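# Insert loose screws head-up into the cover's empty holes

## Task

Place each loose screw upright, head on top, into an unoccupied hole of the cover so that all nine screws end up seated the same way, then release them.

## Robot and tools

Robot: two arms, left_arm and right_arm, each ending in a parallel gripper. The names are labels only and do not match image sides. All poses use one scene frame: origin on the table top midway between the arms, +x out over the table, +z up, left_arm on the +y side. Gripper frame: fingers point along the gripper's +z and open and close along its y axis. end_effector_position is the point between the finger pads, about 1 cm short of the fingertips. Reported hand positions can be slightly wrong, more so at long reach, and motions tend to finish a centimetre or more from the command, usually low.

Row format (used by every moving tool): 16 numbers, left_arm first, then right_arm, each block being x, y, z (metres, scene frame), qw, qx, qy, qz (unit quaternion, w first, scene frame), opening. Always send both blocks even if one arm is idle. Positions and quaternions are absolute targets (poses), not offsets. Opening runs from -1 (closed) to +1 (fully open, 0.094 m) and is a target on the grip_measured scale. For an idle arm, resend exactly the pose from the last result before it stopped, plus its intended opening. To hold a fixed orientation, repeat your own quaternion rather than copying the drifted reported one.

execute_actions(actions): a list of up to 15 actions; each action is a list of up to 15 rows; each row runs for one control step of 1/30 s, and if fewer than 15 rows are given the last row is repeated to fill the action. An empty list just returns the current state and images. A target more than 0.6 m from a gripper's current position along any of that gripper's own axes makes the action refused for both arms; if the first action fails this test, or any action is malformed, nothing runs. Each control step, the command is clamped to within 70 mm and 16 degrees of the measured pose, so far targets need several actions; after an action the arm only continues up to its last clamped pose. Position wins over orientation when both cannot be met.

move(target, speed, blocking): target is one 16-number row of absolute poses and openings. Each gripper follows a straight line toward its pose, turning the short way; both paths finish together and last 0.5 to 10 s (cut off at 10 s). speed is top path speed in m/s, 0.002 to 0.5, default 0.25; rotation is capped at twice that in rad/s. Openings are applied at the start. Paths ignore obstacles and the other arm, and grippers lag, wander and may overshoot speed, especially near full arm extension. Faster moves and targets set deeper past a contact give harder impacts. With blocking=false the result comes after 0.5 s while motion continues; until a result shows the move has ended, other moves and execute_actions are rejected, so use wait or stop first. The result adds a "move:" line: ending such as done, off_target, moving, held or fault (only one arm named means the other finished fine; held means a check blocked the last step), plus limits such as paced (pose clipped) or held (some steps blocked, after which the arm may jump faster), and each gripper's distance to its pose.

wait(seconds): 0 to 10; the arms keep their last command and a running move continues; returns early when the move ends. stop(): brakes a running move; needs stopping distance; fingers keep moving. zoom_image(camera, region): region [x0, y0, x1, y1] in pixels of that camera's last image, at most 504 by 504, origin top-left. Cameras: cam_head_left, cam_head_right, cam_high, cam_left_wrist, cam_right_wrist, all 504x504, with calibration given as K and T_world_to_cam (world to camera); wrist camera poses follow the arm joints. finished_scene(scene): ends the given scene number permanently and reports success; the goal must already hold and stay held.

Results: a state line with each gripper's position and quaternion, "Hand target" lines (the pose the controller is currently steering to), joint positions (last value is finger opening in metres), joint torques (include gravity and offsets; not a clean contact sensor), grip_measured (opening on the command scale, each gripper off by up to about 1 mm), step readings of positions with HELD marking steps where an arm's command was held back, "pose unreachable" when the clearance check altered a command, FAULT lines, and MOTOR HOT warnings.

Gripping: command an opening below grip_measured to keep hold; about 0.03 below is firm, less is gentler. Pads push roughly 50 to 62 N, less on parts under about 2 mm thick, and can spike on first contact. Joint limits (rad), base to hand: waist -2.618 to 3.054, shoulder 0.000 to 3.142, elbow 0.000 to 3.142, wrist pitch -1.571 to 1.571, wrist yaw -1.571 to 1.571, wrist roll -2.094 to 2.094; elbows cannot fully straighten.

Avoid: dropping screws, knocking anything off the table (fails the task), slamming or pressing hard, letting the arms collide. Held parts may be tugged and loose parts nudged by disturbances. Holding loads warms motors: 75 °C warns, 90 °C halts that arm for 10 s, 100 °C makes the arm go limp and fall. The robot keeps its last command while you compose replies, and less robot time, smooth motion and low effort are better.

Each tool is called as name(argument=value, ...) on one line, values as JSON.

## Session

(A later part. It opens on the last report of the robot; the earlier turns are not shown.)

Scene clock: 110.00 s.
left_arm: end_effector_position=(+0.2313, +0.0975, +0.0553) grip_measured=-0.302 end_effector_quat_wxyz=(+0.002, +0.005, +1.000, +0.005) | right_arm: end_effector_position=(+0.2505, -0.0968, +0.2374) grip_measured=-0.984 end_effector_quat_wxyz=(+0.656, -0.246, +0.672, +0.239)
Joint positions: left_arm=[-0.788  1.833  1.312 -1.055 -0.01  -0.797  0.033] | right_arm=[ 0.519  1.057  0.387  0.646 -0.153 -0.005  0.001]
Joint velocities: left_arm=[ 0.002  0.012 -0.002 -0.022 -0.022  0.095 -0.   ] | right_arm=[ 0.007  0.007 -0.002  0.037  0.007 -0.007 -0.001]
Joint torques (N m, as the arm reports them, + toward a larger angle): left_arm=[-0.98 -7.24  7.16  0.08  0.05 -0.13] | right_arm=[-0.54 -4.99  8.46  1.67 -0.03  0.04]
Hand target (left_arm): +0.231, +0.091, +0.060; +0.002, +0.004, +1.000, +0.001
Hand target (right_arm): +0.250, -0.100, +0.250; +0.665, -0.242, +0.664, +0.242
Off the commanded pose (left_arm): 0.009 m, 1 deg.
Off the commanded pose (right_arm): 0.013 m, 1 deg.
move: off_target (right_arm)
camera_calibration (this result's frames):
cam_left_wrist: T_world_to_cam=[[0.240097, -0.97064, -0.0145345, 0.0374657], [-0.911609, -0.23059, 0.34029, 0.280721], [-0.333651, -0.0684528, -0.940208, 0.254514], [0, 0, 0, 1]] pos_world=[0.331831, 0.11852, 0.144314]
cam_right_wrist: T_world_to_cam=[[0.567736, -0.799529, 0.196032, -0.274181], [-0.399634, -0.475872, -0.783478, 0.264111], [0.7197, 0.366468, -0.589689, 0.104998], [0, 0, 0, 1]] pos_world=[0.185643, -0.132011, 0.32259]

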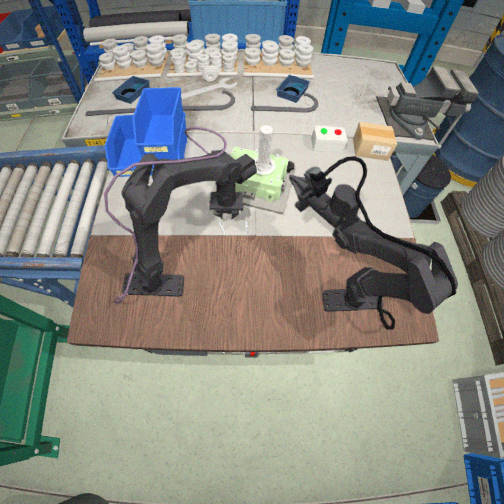

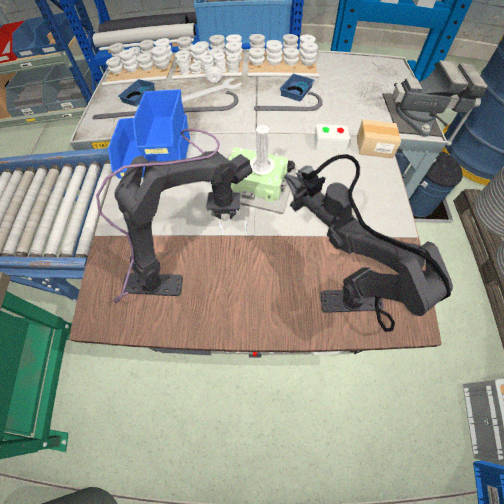

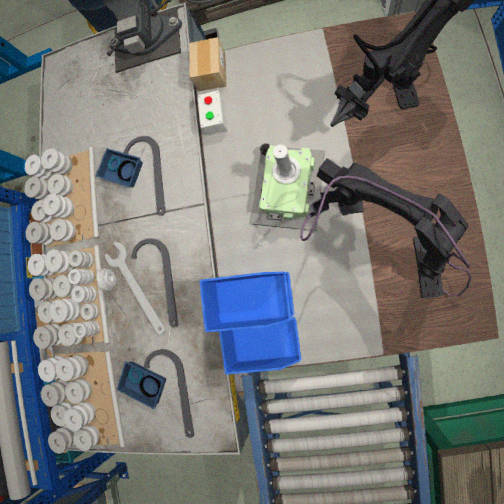

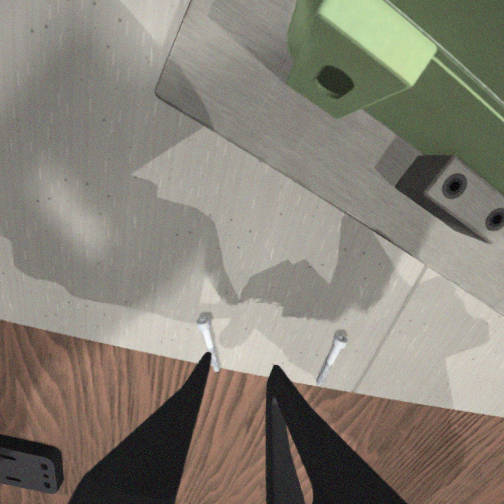

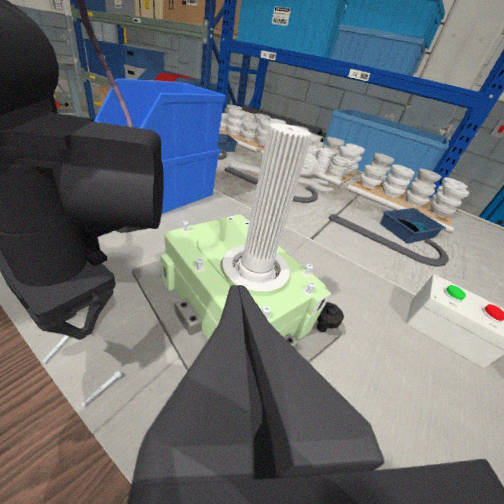

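execute_actions(actions=[])

Scene clock: 110.43 s.
left_arm: end_effector_position=(+0.2308, +0.0978, +0.0553) grip_measured=-0.302 end_effector_quat_wxyz=(+0.001, +0.004, +1.000, +0.006) | right_arm: end_effector_position=(+0.2505, -0.0967, +0.2373) grip_measured=-0.984 end_effector_quat_wxyz=(+0.656, -0.246, +0.672, +0.239)
Joint positions: left_arm=[-0.788  1.833  1.312 -1.057 -0.009 -0.798  0.033] | right_arm=[ 0.519  1.057  0.387  0.645 -0.153 -0.005  0.001]
Joint velocities: left_arm=[-0.002 -0.002 -0.012  0.022  0.051  0.007  0.   ] | right_arm=[-0.012  0.022  0.007  0.022 -0.007 -0.007  0.001]
Joint torques (N m, as the arm reports them, + toward a larger angle): left_arm=[-0.97 -7.25  7.15  0.09  0.05 -0.12] | right_arm=[-0.53 -4.99  8.47  1.67 -0.07  0.04]
Hand target (left_arm): +0.231, +0.091, +0.060; +0.002, +0.004, +1.000, +0.001
Hand target (right_arm): +0.250, -0.100, +0.250; +0.665, -0.242, +0.664, +0.242
Off the commanded pose (left_arm): 0.009 m, 1 deg.
Off the commanded pose (right_arm): 0.013 m, 1 deg.
camera_calibration (this result's frames):
cam_left_wrist: T_world_to_cam=[[0.241179, -0.970347, -0.016132, 0.037701], [-0.910619, -0.232019, 0.341965, 0.280163], [-0.335568, -0.0677847, -0.939574, 0.254716], [0, 0, 0, 1]] pos_world=[0.331504, 0.118852, 0.144127]
cam_right_wrist: T_world_to_cam=[[0.568106, -0.799275, 0.195997, -0.274156], [-0.399712, -0.476174, -0.783256, 0.263981], [0.719366, 0.36663, -0.589997, 0.10513], [0, 0, 0, 1]] pos_world=[0.185639, -0.131969, 0.322525]

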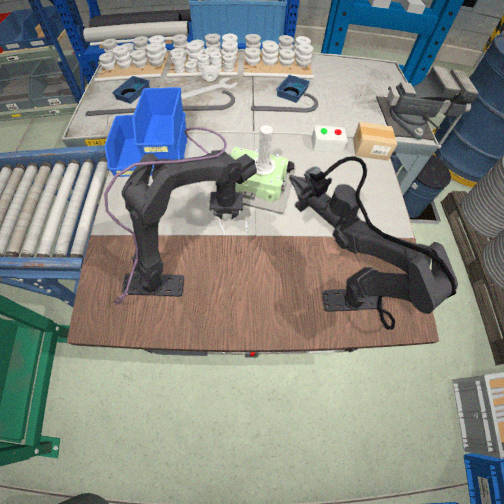

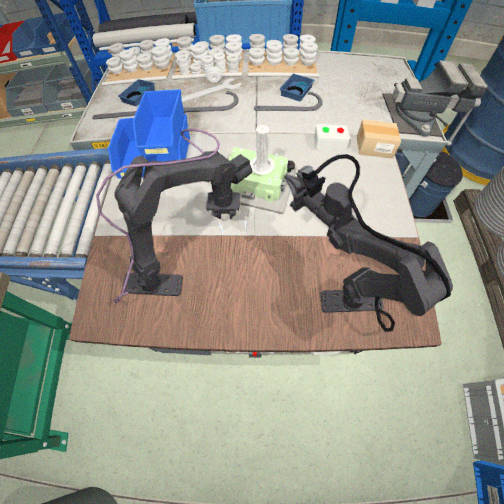

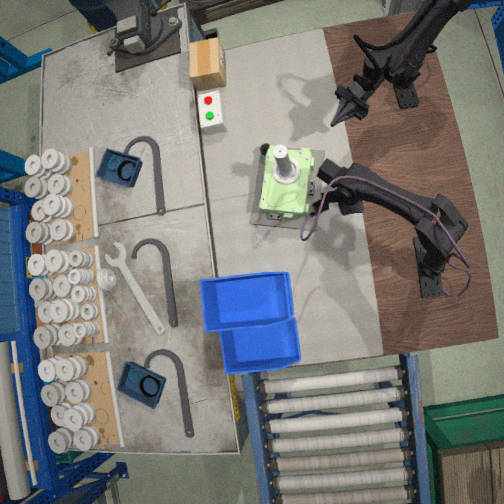

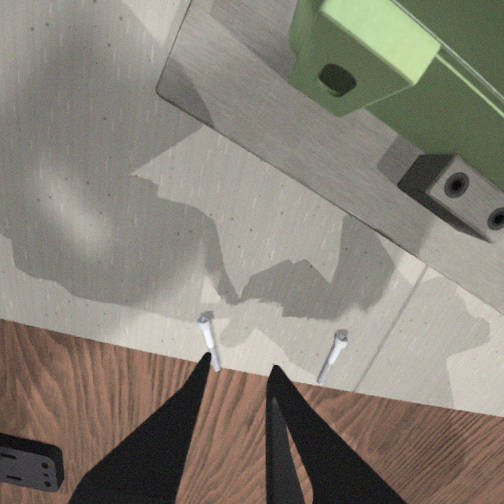

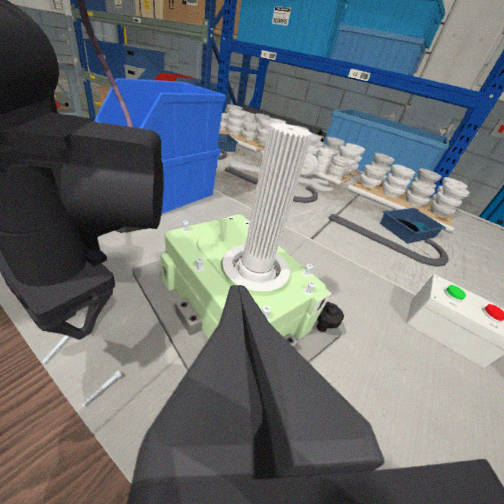

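move(target=[0.221,0.125,0.04,0,-0.206,0.979,0,-0.3,0.25,-0.10,0.25,0.6645,-0.2418,0.6645,0.2418,-1], speed=0.1)

Scene clock: 113.10 s.
left_arm: end_effector_position=(+0.2201, +0.1222, +0.0366) grip_measured=-0.302 end_effector_quat_wxyz=(-0.003, -0.193, +0.981, +0.009) | right_arm: end_effector_position=(+0.2504, -0.0966, +0.2372) grip_measured=-0.984 end_effector_quat_wxyz=(+0.656, -0.247, +0.672, +0.239)
Joint positions: left_arm=[-0.755  1.777  1.164 -0.976 -0.004 -1.162  0.033] | right_arm=[ 0.519  1.057  0.387  0.645 -0.154 -0.005  0.001]
Joint velocities: left_arm=[ 0.017  0.007 -0.012 -0.007 -0.037  0.066 -0.   ] | right_arm=[ 0.007  0.012 -0.012  0.007 -0.022 -0.007  0.   ]
Joint torques (N m, as the arm reports them, + toward a larger angle): left_arm=[ 0.98 -8.92  3.61  0.32  0.04 -0.12] | right_arm=[-0.61 -4.93  8.49  1.66 -0.07  0.05]
Hand target (left_arm): +0.221, +0.125, +0.040; -0.000, -0.206, +0.979, +0.000
Hand target (right_arm): +0.250, -0.100, +0.250; +0.665, -0.242, +0.664, +0.242
Off the commanded pose (left_arm): 0.004 m, 2 deg.
Off the commanded pose (right_arm): 0.013 m, 1 deg.
move: off_target (right_arm)
camera_calibration (this result's frames):
cam_left_wrist: T_world_to_cam=[[0.597574, -0.801447, -0.0242564, -0.0351467], [-0.747443, -0.567748, 0.344951, 0.287499], [-0.290232, -0.188004, -0.938307, 0.239918], [0, 0, 0, 1]] pos_world=[0.305523, 0.180164, 0.125091]
cam_right_wrist: T_world_to_cam=[[0.568781, -0.798806, 0.195952, -0.274118], [-0.399611, -0.476621, -0.783035, 0.2638], [0.718888, 0.36707, -0.590305, 0.105337], [0, 0, 0, 1]] pos_world=[0.185605, -0.1319, 0.322459]

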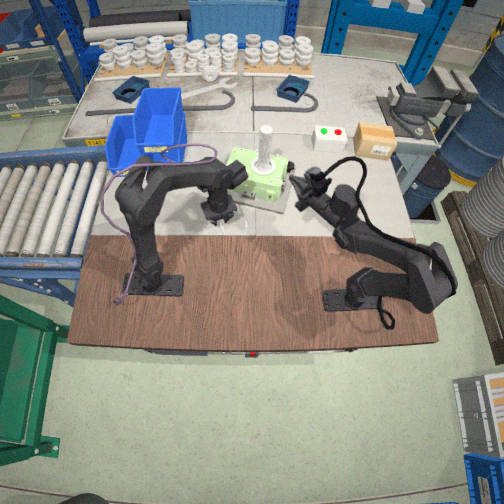

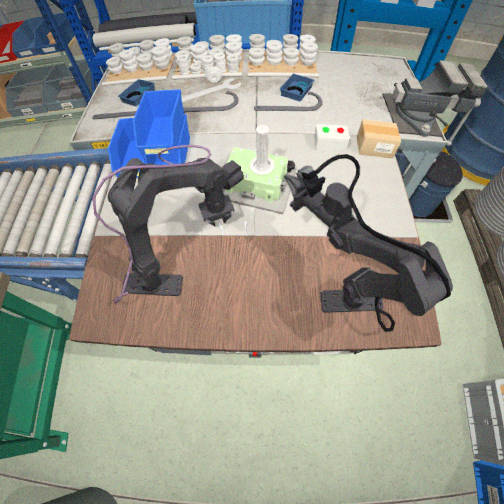

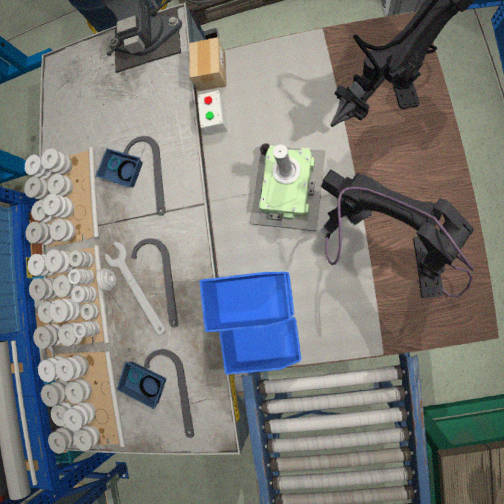

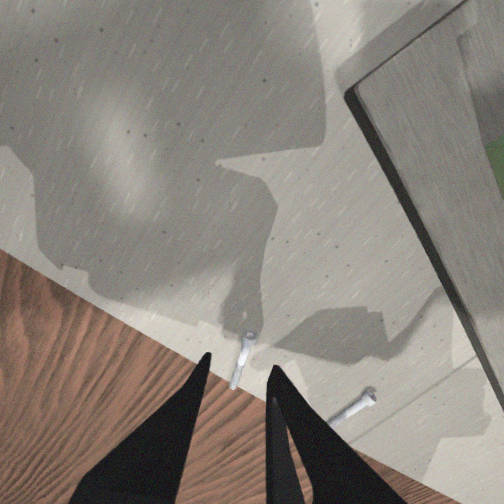

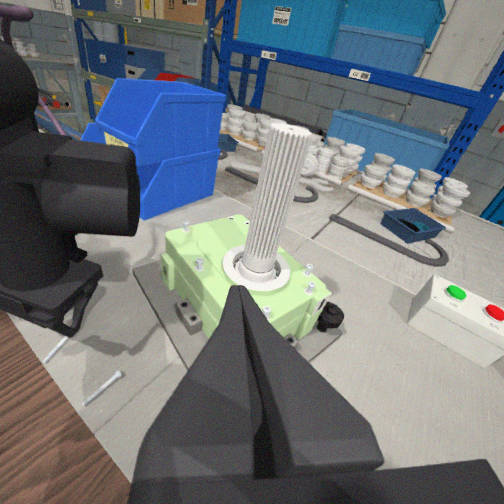

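Aligned. Descend, close.

move(target=[0.221,0.126,0.006,0,-0.206,0.979,0,-0.3,0.25,-0.10,0.25,0.6645,-0.2418,0.6645,0.2418,-1], speed=0.04)

move(target=[0.221,0.126,0.006,0,-0.206,0.979,0,-1,0.25,-0.10,0.25,0.6645,-0.2418,0.6645,0.2418,-1], speed=0.04)

move(target=[0.25,0.15,0.16,0,-0.206,0.979,0,-1,0.25,-0.06,0.22,0.6645,-0.2418,0.6645,0.2418,-1], speed=0.15)

move(target=[0.40,0.17,0.20,0.6645,0.2418,0.6645,-0.2418,-1,0.25,-0.06,0.22,0.6645,-0.2418,0.6645,0.2418,-1], speed=0.15)

move(target=[0.481,0.083,0.175,0.6645,0.2418,0.6645,-0.2418,-1,0.25,-0.06,0.22,0.6645,-0.2418,0.6645,0.2418,-1], speed=0.08)

zoom_image(camera="cam_right_wrist", region=[150,170,270,260])

Scene clock: 114.37 s.
left_arm: end_effector_position=(+0.2212, +0.1210, +0.0164) grip_measured=-0.302 end_effector_quat_wxyz=(+0.005, -0.195, +0.981, -0.004) | right_arm: end_effector_position=(+0.2503, -0.0966, +0.2372) grip_measured=-0.984 end_effector_quat_wxyz=(+0.656, -0.247, +0.672, +0.240)
Joint positions: left_arm=[-0.755  1.787  1.088 -0.859 -0.004 -1.165  0.033] | right_arm=[ 0.519  1.057  0.387  0.645 -0.154 -0.005  0.001]
Joint velocities: left_arm=[ 0.002  0.002 -0.007  0.081 -0.066  0.022  0.001] | right_arm=[-0.012  0.012 -0.002  0.022  0.066 -0.037 -0.001]
Joint torques (N m, as the arm reports them, + toward a larger angle): left_arm=[ 1.17 -6.    2.92  0.57  0.03 -0.1 ] | right_arm=[-0.62 -4.93  8.53  1.67 -0.06  0.05]
Hand target (left_arm): +0.221, +0.126, +0.006; -0.000, -0.206, +0.979, +0.000
Hand target (right_arm): +0.250, -0.100, +0.250; +0.665, -0.242, +0.664, +0.242
Off the commanded pose (left_arm): 0.011 m, 2 deg.
Off the commanded pose (right_arm): 0.013 m, 1 deg.
move: off_target (left_arm, right_arm)
camera_calibration (this result's frames):
cam_left_wrist: T_world_to_cam=[[0.599909, -0.800043, 0.00633544, -0.0383514], [-0.753433, -0.562259, 0.340886, 0.295373], [-0.269161, -0.209274, -0.940083, 0.218921], [0, 0, 0, 1]] pos_world=[0.304476, 0.181208, 0.105358]
cam_right_wrist: T_world_to_cam=[[0.569086, -0.798591, 0.195942, -0.274105], [-0.399433, -0.476767, -0.783036, 0.263749], [0.718745, 0.367349, -0.590305, 0.105413], [0, 0, 0, 1]] pos_world=[0.185575, -0.131874, 0.32246]

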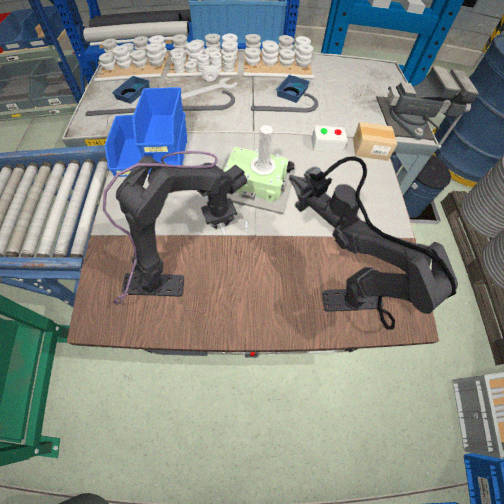

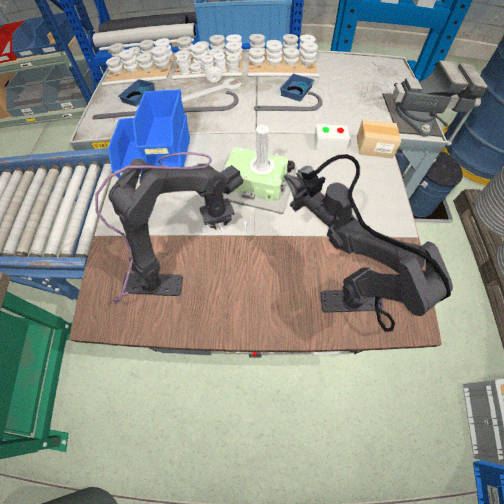

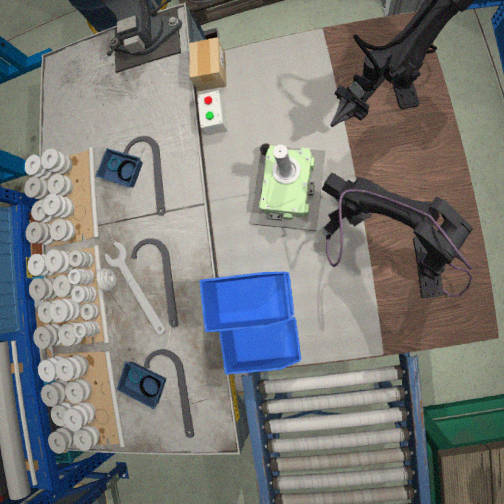

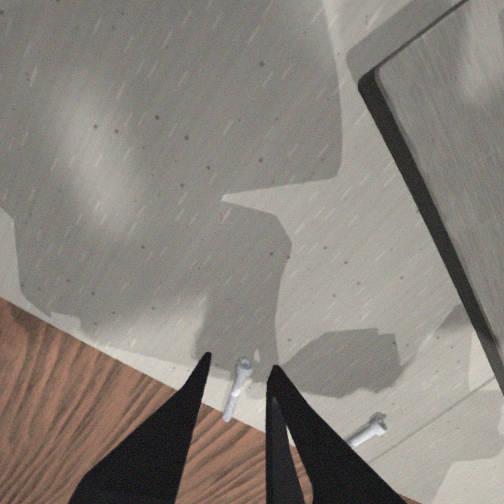

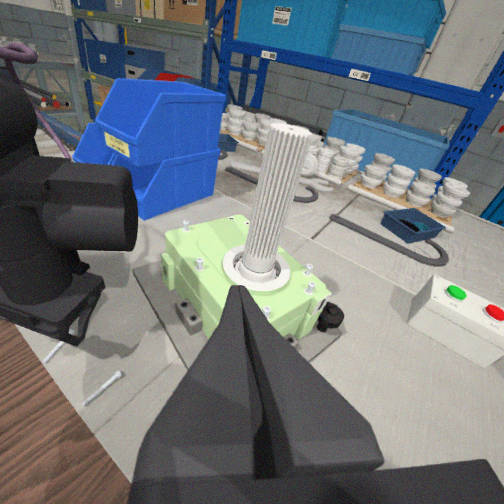

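Scene clock: 115.07 s.
left_arm: end_effector_position=(+0.2215, +0.1207, +0.0164) grip_measured=-0.866 end_effector_quat_wxyz=(+0.006, -0.195, +0.981, -0.005) | right_arm: end_effector_position=(+0.2503, -0.0966, +0.2372) grip_measured=-0.984 end_effector_quat_wxyz=(+0.656, -0.247, +0.672, +0.240)
Joint positions: left_arm=[-0.755  1.787  1.088 -0.857 -0.004 -1.165  0.006] | right_arm=[ 0.519  1.057  0.387  0.645 -0.154 -0.005  0.001]
Joint velocities: left_arm=[-0.007  0.002 -0.002 -0.051 -0.007 -0.066  0.   ] | right_arm=[ 0.002 -0.002 -0.022 -0.037 -0.066  0.022 -0.   ]
Joint torques (N m, as the arm reports them, + toward a larger angle): left_arm=[ 1.16 -5.99  2.91  0.55  0.03 -0.09] | right_arm=[-0.64 -4.92  8.49  1.67 -0.06  0.06]
Hand target (left_arm): +0.221, +0.126, +0.006; -0.000, -0.206, +0.979, +0.000
Hand target (right_arm): +0.250, -0.100, +0.250; +0.665, -0.242, +0.664, +0.242
Off the commanded pose (left_arm): 0.012 m, 2 deg.
Off the commanded pose (right_arm): 0.013 m, 1 deg.
move: off_target (left_arm, right_arm)
camera_calibration (this result's frames):
cam_left_wrist: T_world_to_cam=[[0.599899, -0.800033, 0.00822005, -0.0388497], [-0.753898, -0.561806, 0.340605, 0.295494], [-0.267877, -0.210526, -0.940171, 0.218817], [0, 0, 0, 1]] pos_world=[0.304694, 0.180995, 0.105398]
cam_right_wrist: T_world_to_cam=[[0.569086, -0.798591, 0.195942, -0.274105], [-0.399433, -0.476767, -0.783036, 0.263749], [0.718745, 0.367349, -0.590305, 0.105413], [0, 0, 0, 1]] pos_world=[0.185575, -0.131874, 0.32246]

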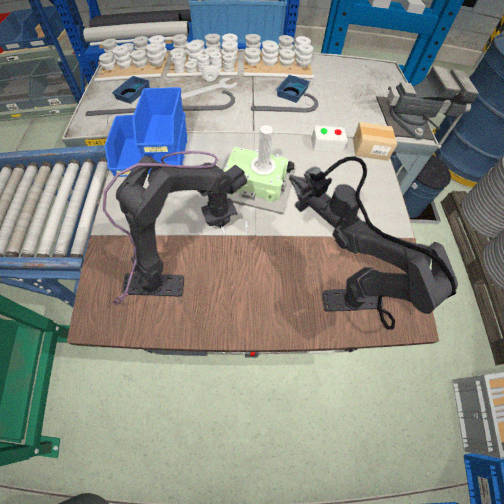

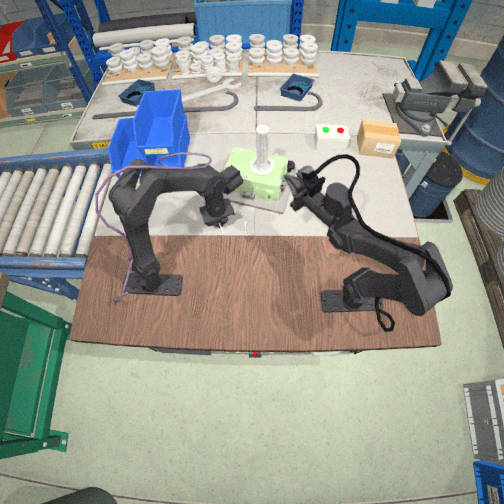

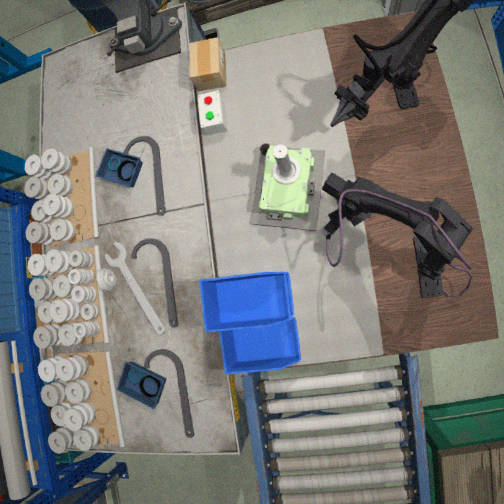

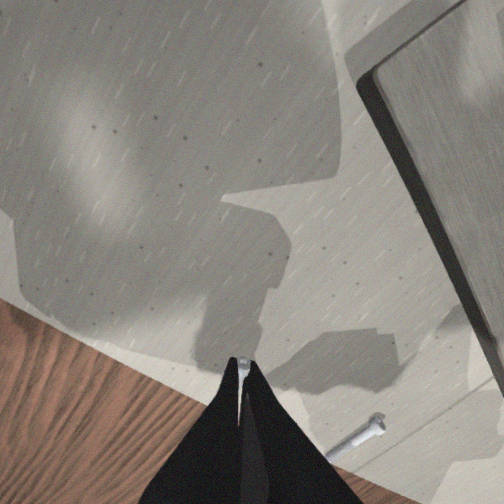

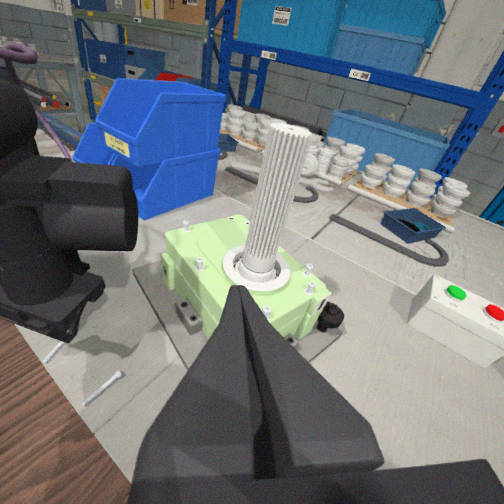

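Scene clock: 116.73 s.
left_arm: end_effector_position=(+0.2470, +0.1488, +0.1515) grip_measured=-0.866 end_effector_quat_wxyz=(-0.004, -0.206, +0.978, +0.007) | right_arm: end_effector_position=(+0.2509, -0.0624, +0.2300) grip_measured=-0.984 end_effector_quat_wxyz=(+0.673, -0.240, +0.656, +0.242)
Joint positions: left_arm=[-0.631  1.723  1.564 -1.427 -0.004 -1.065  0.006] | right_arm=[ 0.663  1.233  0.387  0.871 -0.005 -0.005  0.001]
Joint velocities: left_arm=[-0.012  0.007 -0.027 -0.095 -0.051 -0.022  0.   ] | right_arm=[ 0.002 -0.002 -0.012 -0.037  0.037  0.007  0.   ]
Joint torques (N m, as the arm reports them, + toward a larger angle): left_arm=[ 0.9  -7.45  7.11  0.06  0.03  0.08] | right_arm=[ 0.59 -2.21  6.15  1.87  0.06  0.05]
Hand target (left_arm): +0.250, +0.150, +0.160; +0.000, -0.206, +0.979, +0.000
Hand target (right_arm): +0.250, -0.060, +0.220; +0.664, -0.242, +0.665, +0.242
Off the commanded pose (left_arm): 0.009 m, 1 deg.
Off the commanded pose (right_arm): 0.010 m, 1 deg.
move: done
camera_calibration (this result's frames):
cam_left_wrist: T_world_to_cam=[[0.61848, -0.785493, -0.0220089, -0.0349048], [-0.732271, -0.586282, 0.346486, 0.281847], [-0.285066, -0.198178, -0.937797, 0.360624], [0, 0, 0, 1]] pos_world=[0.330777, 0.209292, 0.239768]
cam_right_wrist: T_world_to_cam=[[0.556255, -0.807662, 0.195609, -0.243011], [-0.370138, -0.451546, -0.811852, 0.27552], [0.744028, 0.379194, -0.550121, 0.0733926], [0, 0, 0, 1]] pos_world=[0.18255, -0.0996906, 0.311592]

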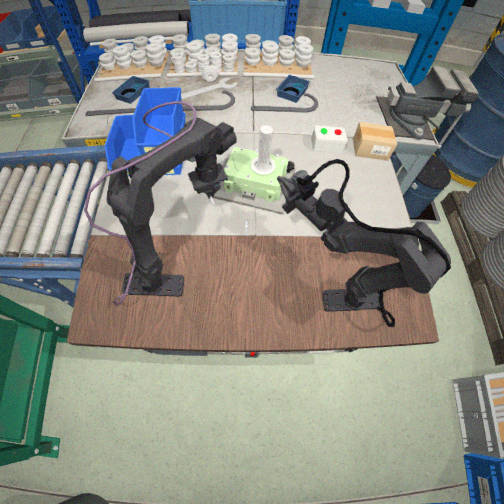

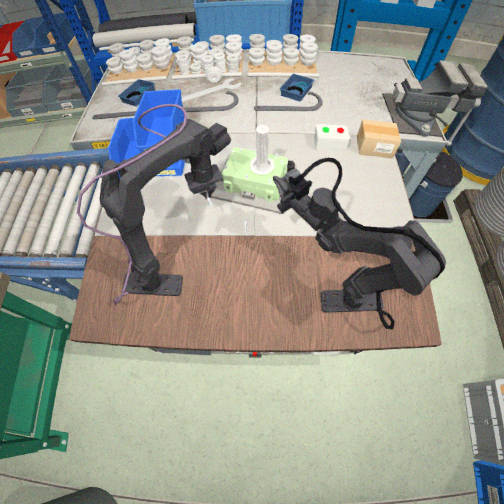

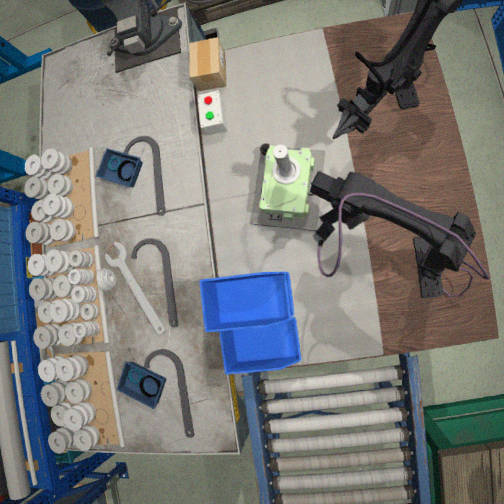

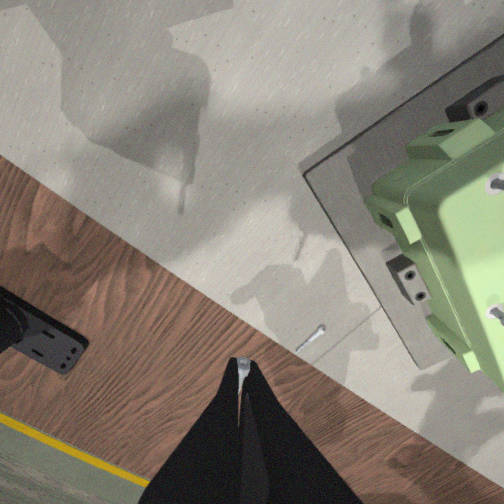

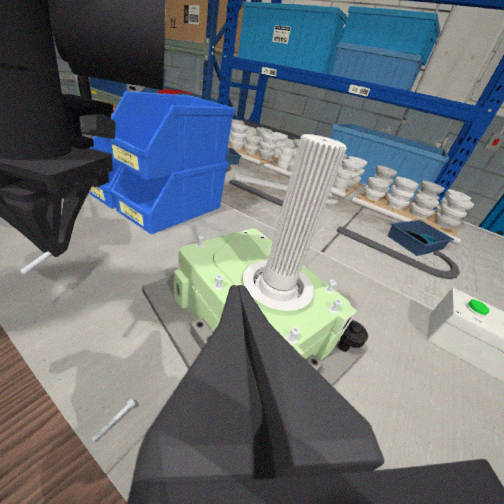

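Scene clock: 123.63 s.
left_arm: end_effector_position=(+0.3993, +0.1659, +0.2063) grip_measured=-0.866 end_effector_quat_wxyz=(+0.667, +0.234, +0.665, -0.243) | right_arm: end_effector_position=(+0.2510, -0.0626, +0.2303) grip_measured=-0.984 end_effector_quat_wxyz=(+0.674, -0.239, +0.656, +0.242)
Joint positions: left_arm=[-0.19   1.56   0.536  1.032  0.48  -0.014  0.006] | right_arm=[ 0.663  1.233  0.387  0.872 -0.004 -0.005  0.001]
Joint velocities: left_arm=[ 0.007 -0.012 -0.007  0.037 -0.037  0.051 -0.001] | right_arm=[-0.002 -0.022  0.002  0.051 -0.007 -0.037 -0.001]
Joint torques (N m, as the arm reports them, + toward a larger angle): left_arm=[ 1.04 -4.72  4.3   2.04  0.13  0.07] | right_arm=[ 0.66 -2.22  6.1   1.86  0.05  0.05]
Hand target (left_arm): +0.399, +0.169, +0.200; +0.665, +0.238, +0.666, -0.240
Hand target (right_arm): +0.250, -0.060, +0.220; +0.664, -0.242, +0.664, +0.242
Off the commanded pose (left_arm): 0.008 m, 1 deg.
Off the commanded pose (right_arm): 0.011 m, 2 deg.
move: off_target (right_arm)
camera_calibration (this result's frames):
cam_left_wrist: T_world_to_cam=[[-0.610916, -0.74808, 0.259148, 0.312224], [-0.418327, 0.0271149, -0.907892, 0.416103], [0.672149, -0.663055, -0.329507, 0.0282656], [0, 0, 0, 1]] pos_world=[0.345811, 0.241027, 0.306178]
cam_right_wrist: T_world_to_cam=[[0.555161, -0.808444, 0.195482, -0.243012], [-0.369953, -0.450513, -0.81251, 0.275895], [0.744937, 0.378755, -0.549194, 0.0730476], [0, 0, 0, 1]] pos_world=[0.182563, -0.0998346, 0.311789]

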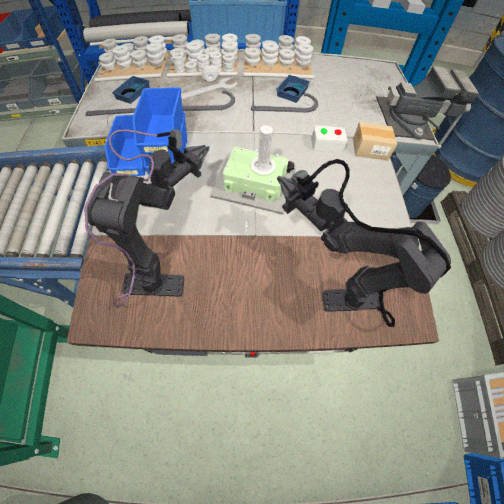

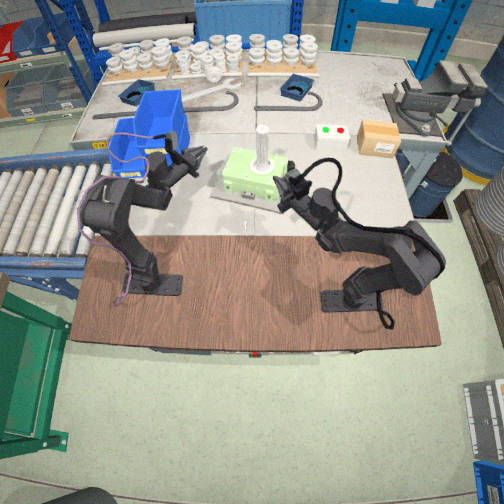

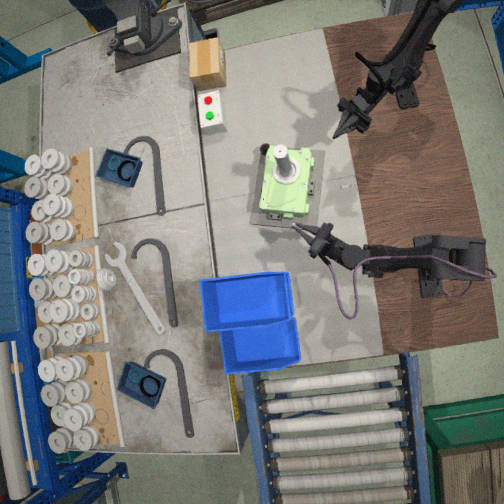

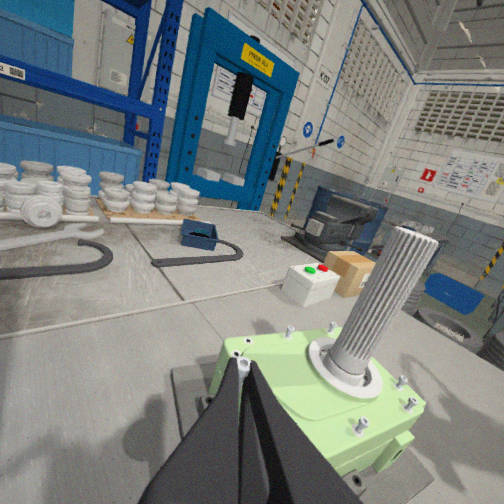

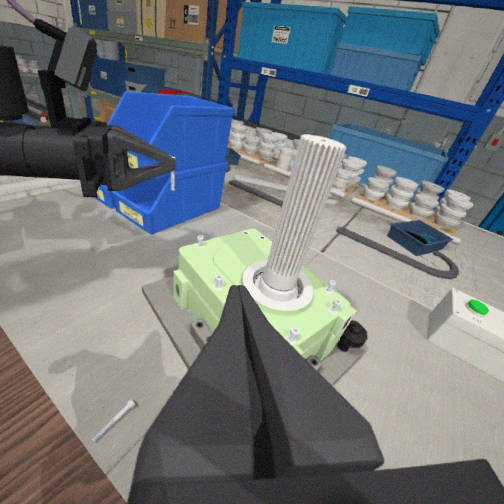

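Scene clock: 125.47 s.
left_arm: end_effector_position=(+0.4761, +0.0883, +0.1698) grip_measured=-0.866 end_effector_quat_wxyz=(+0.657, +0.238, +0.671, -0.247) | right_arm: end_effector_position=(+0.2510, -0.0626, +0.2303) grip_measured=-0.984 end_effector_quat_wxyz=(+0.674, -0.239, +0.656, +0.242)
Joint positions: left_arm=[-0.351  1.976  0.897  1.064  0.332 -0.014  0.006] | right_arm=[ 0.663  1.233  0.387  0.872 -0.004 -0.005  0.001]
Joint velocities: left_arm=[ 0.012 -0.012  0.032 -0.022 -0.007 -0.007 -0.   ] | right_arm=[-0.007 -0.002  0.007  0.095  0.037 -0.007  0.001]
Joint torques (N m, as the arm reports them, + toward a larger angle): left_arm=[-0.85 -8.13  7.03  1.93 -0.16  0.08] | right_arm=[ 0.64 -2.24  6.11  1.85  0.06  0.06]
Hand target (left_arm): +0.481, +0.083, +0.176; +0.665, +0.241, +0.664, -0.242
Hand target (right_arm): +0.250, -0.060, +0.220; +0.664, -0.242, +0.665, +0.242
Off the commanded pose (left_arm): 0.009 m, 1 deg.
Off the commanded pose (right_arm): 0.011 m, 2 deg.
move: off_target (right_arm)
camera_calibration (this result's frames):
cam_left_wrist: T_world_to_cam=[[-0.614546, -0.742327, 0.26699, 0.310455], [-0.437636, 0.039216, -0.898296, 0.423675], [0.65636, -0.668889, -0.34897, -0.0755044], [0, 0, 0, 1]] pos_world=[0.425763, 0.16334, 0.271349]
cam_right_wrist: T_world_to_cam=[[0.555161, -0.808444, 0.195482, -0.243012], [-0.369953, -0.450513, -0.81251, 0.275895], [0.744937, 0.378755, -0.549194, 0.0730476], [0, 0, 0, 1]] pos_world=[0.182563, -0.0998346, 0.311789]

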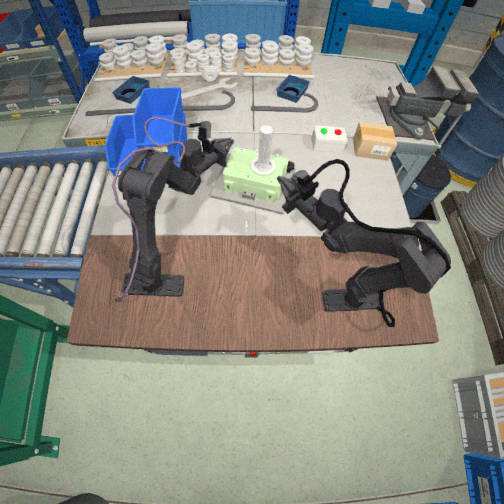

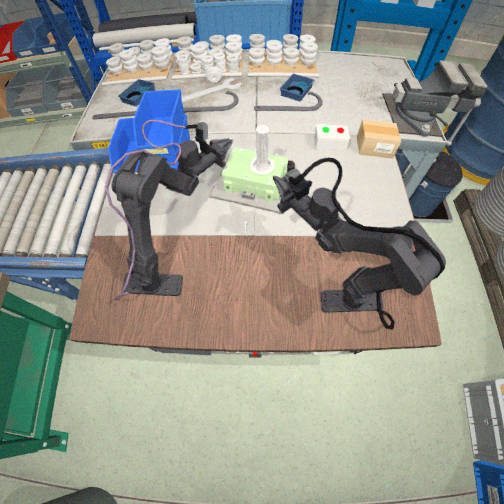

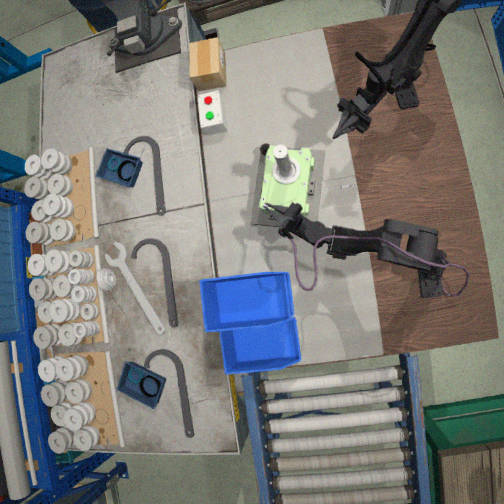

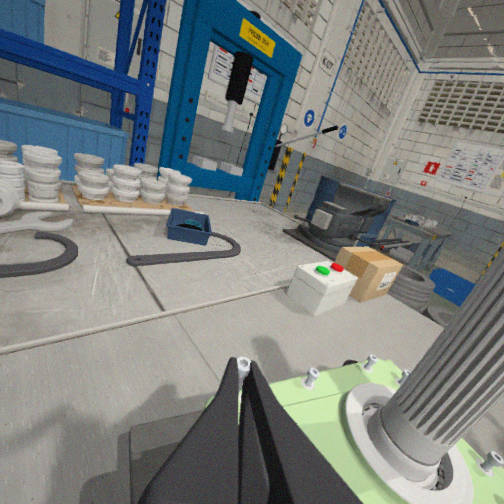

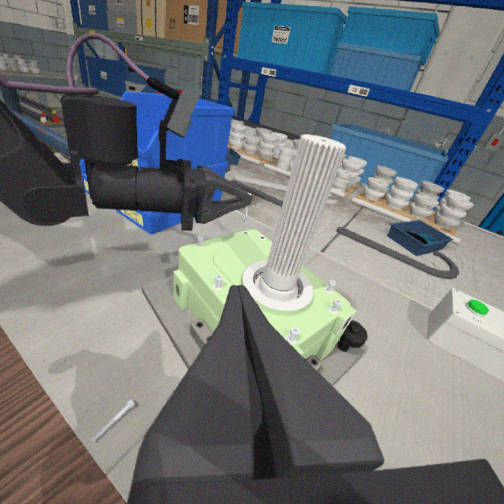

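Region (150, 170, 270, 260) of cam_right_wrist's 504x504 image, scaled by 4.200, with more detail than that image has; it fills the top 378 rows of this view, and the rest is white.

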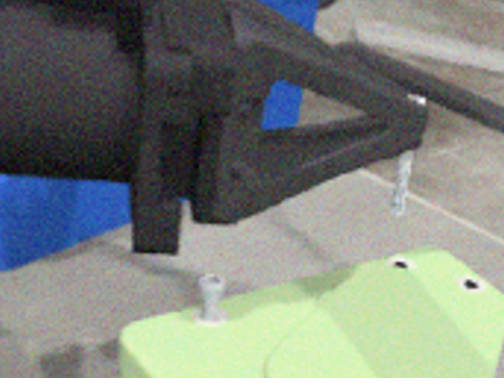

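move(target=[0.489,0.079,0.160,0.6645,0.2418,0.6645,-0.2418,-1,0.25,-0.06,0.22,0.6645,-0.2418,0.6645,0.2418,-1], speed=0.03)

zoom_image(camera="cam_right_wrist", region=[150,170,270,260])

zoom_image(camera="cam_head_left", region=[200,120,280,180])

Scene clock: 126.63 s.
left_arm: end_effector_position=(+0.4847, +0.0857, +0.1505) grip_measured=-0.866 end_effector_quat_wxyz=(+0.651, +0.237, +0.678, -0.246) | right_arm: end_effector_position=(+0.2510, -0.0626, +0.2303) grip_measured=-0.984 end_effector_quat_wxyz=(+0.674, -0.239, +0.656, +0.242)
Joint positions: left_arm=[-0.351  2.047  0.925  1.09   0.329 -0.014  0.006] | right_arm=[ 0.663  1.233  0.387  0.872 -0.004 -0.005  0.001]
Joint velocities: left_arm=[-0.002  0.007  0.002 -0.051  0.007 -0.066  0.   ] | right_arm=[-0.002 -0.012  0.012  0.007 -0.081 -0.051  0.   ]
Joint torques (N m, as the arm reports them, + toward a larger angle): left_arm=[-1.08 -8.46  6.91  2.1  -0.15  0.08] | right_arm=[ 0.68 -2.24  6.11  1.86  0.05  0.06]
Hand target (left_arm): +0.488, +0.079, +0.160; +0.664, +0.242, +0.665, -0.242
Hand target (right_arm): +0.250, -0.060, +0.220; +0.664, -0.242, +0.665, +0.242
Off the commanded pose (left_arm): 0.012 m, 2 deg.
Off the commanded pose (right_arm): 0.011 m, 2 deg.
move: off_target (left_arm, right_arm)
camera_calibration (this result's frames):
cam_left_wrist: T_world_to_cam=[[-0.607303, -0.746386, 0.272195, 0.314974], [-0.452405, 0.0432562, -0.890763, 0.415834], [0.653079, -0.664106, -0.363939, -0.086157], [0, 0, 0, 1]] pos_world=[0.435677, 0.159887, 0.253319]
cam_right_wrist: T_world_to_cam=[[0.555161, -0.808444, 0.195482, -0.243012], [-0.369953, -0.450513, -0.81251, 0.275895], [0.744937, 0.378755, -0.549194, 0.0730476], [0, 0, 0, 1]] pos_world=[0.182563, -0.0998346, 0.311789]

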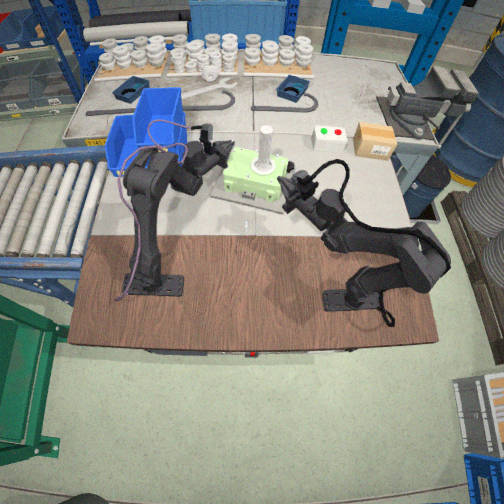

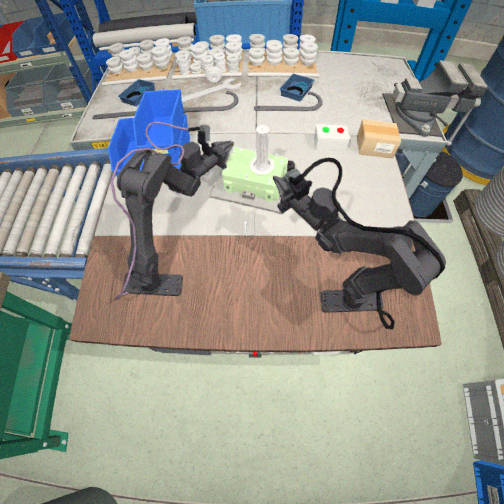

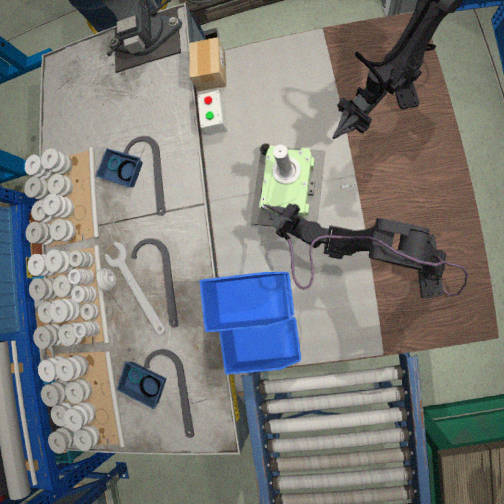

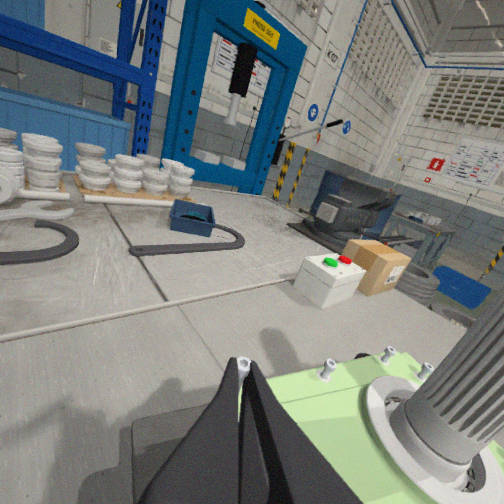

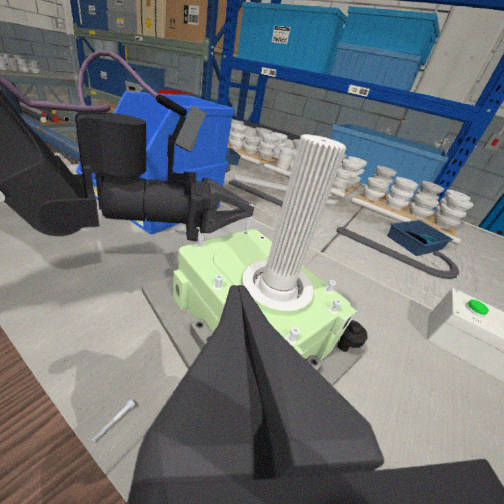

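Region (150, 170, 270, 260) of cam_right_wrist's 504x504 image, scaled by 4.200, with more detail than that image has; it fills the top 378 rows of this view, and the rest is white.

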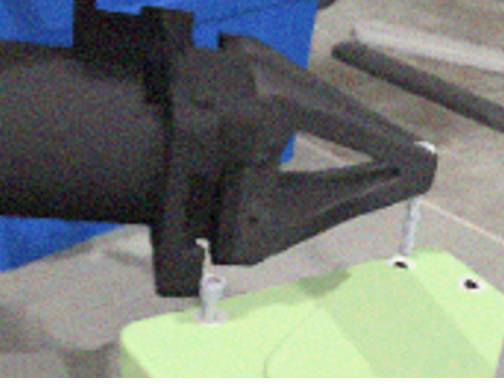

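Region (200, 120, 280, 180) of cam_head_left's 504x504 image, scaled by 6.300, with more detail than that image has; it fills the top 378 rows of this view, and the rest is white.

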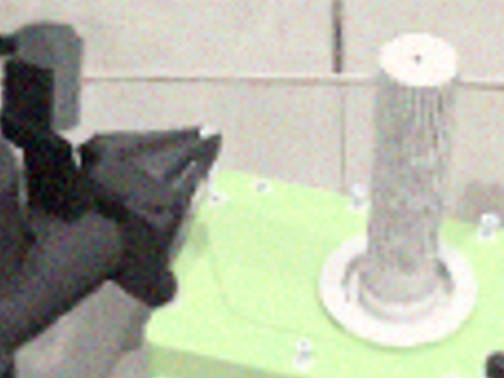

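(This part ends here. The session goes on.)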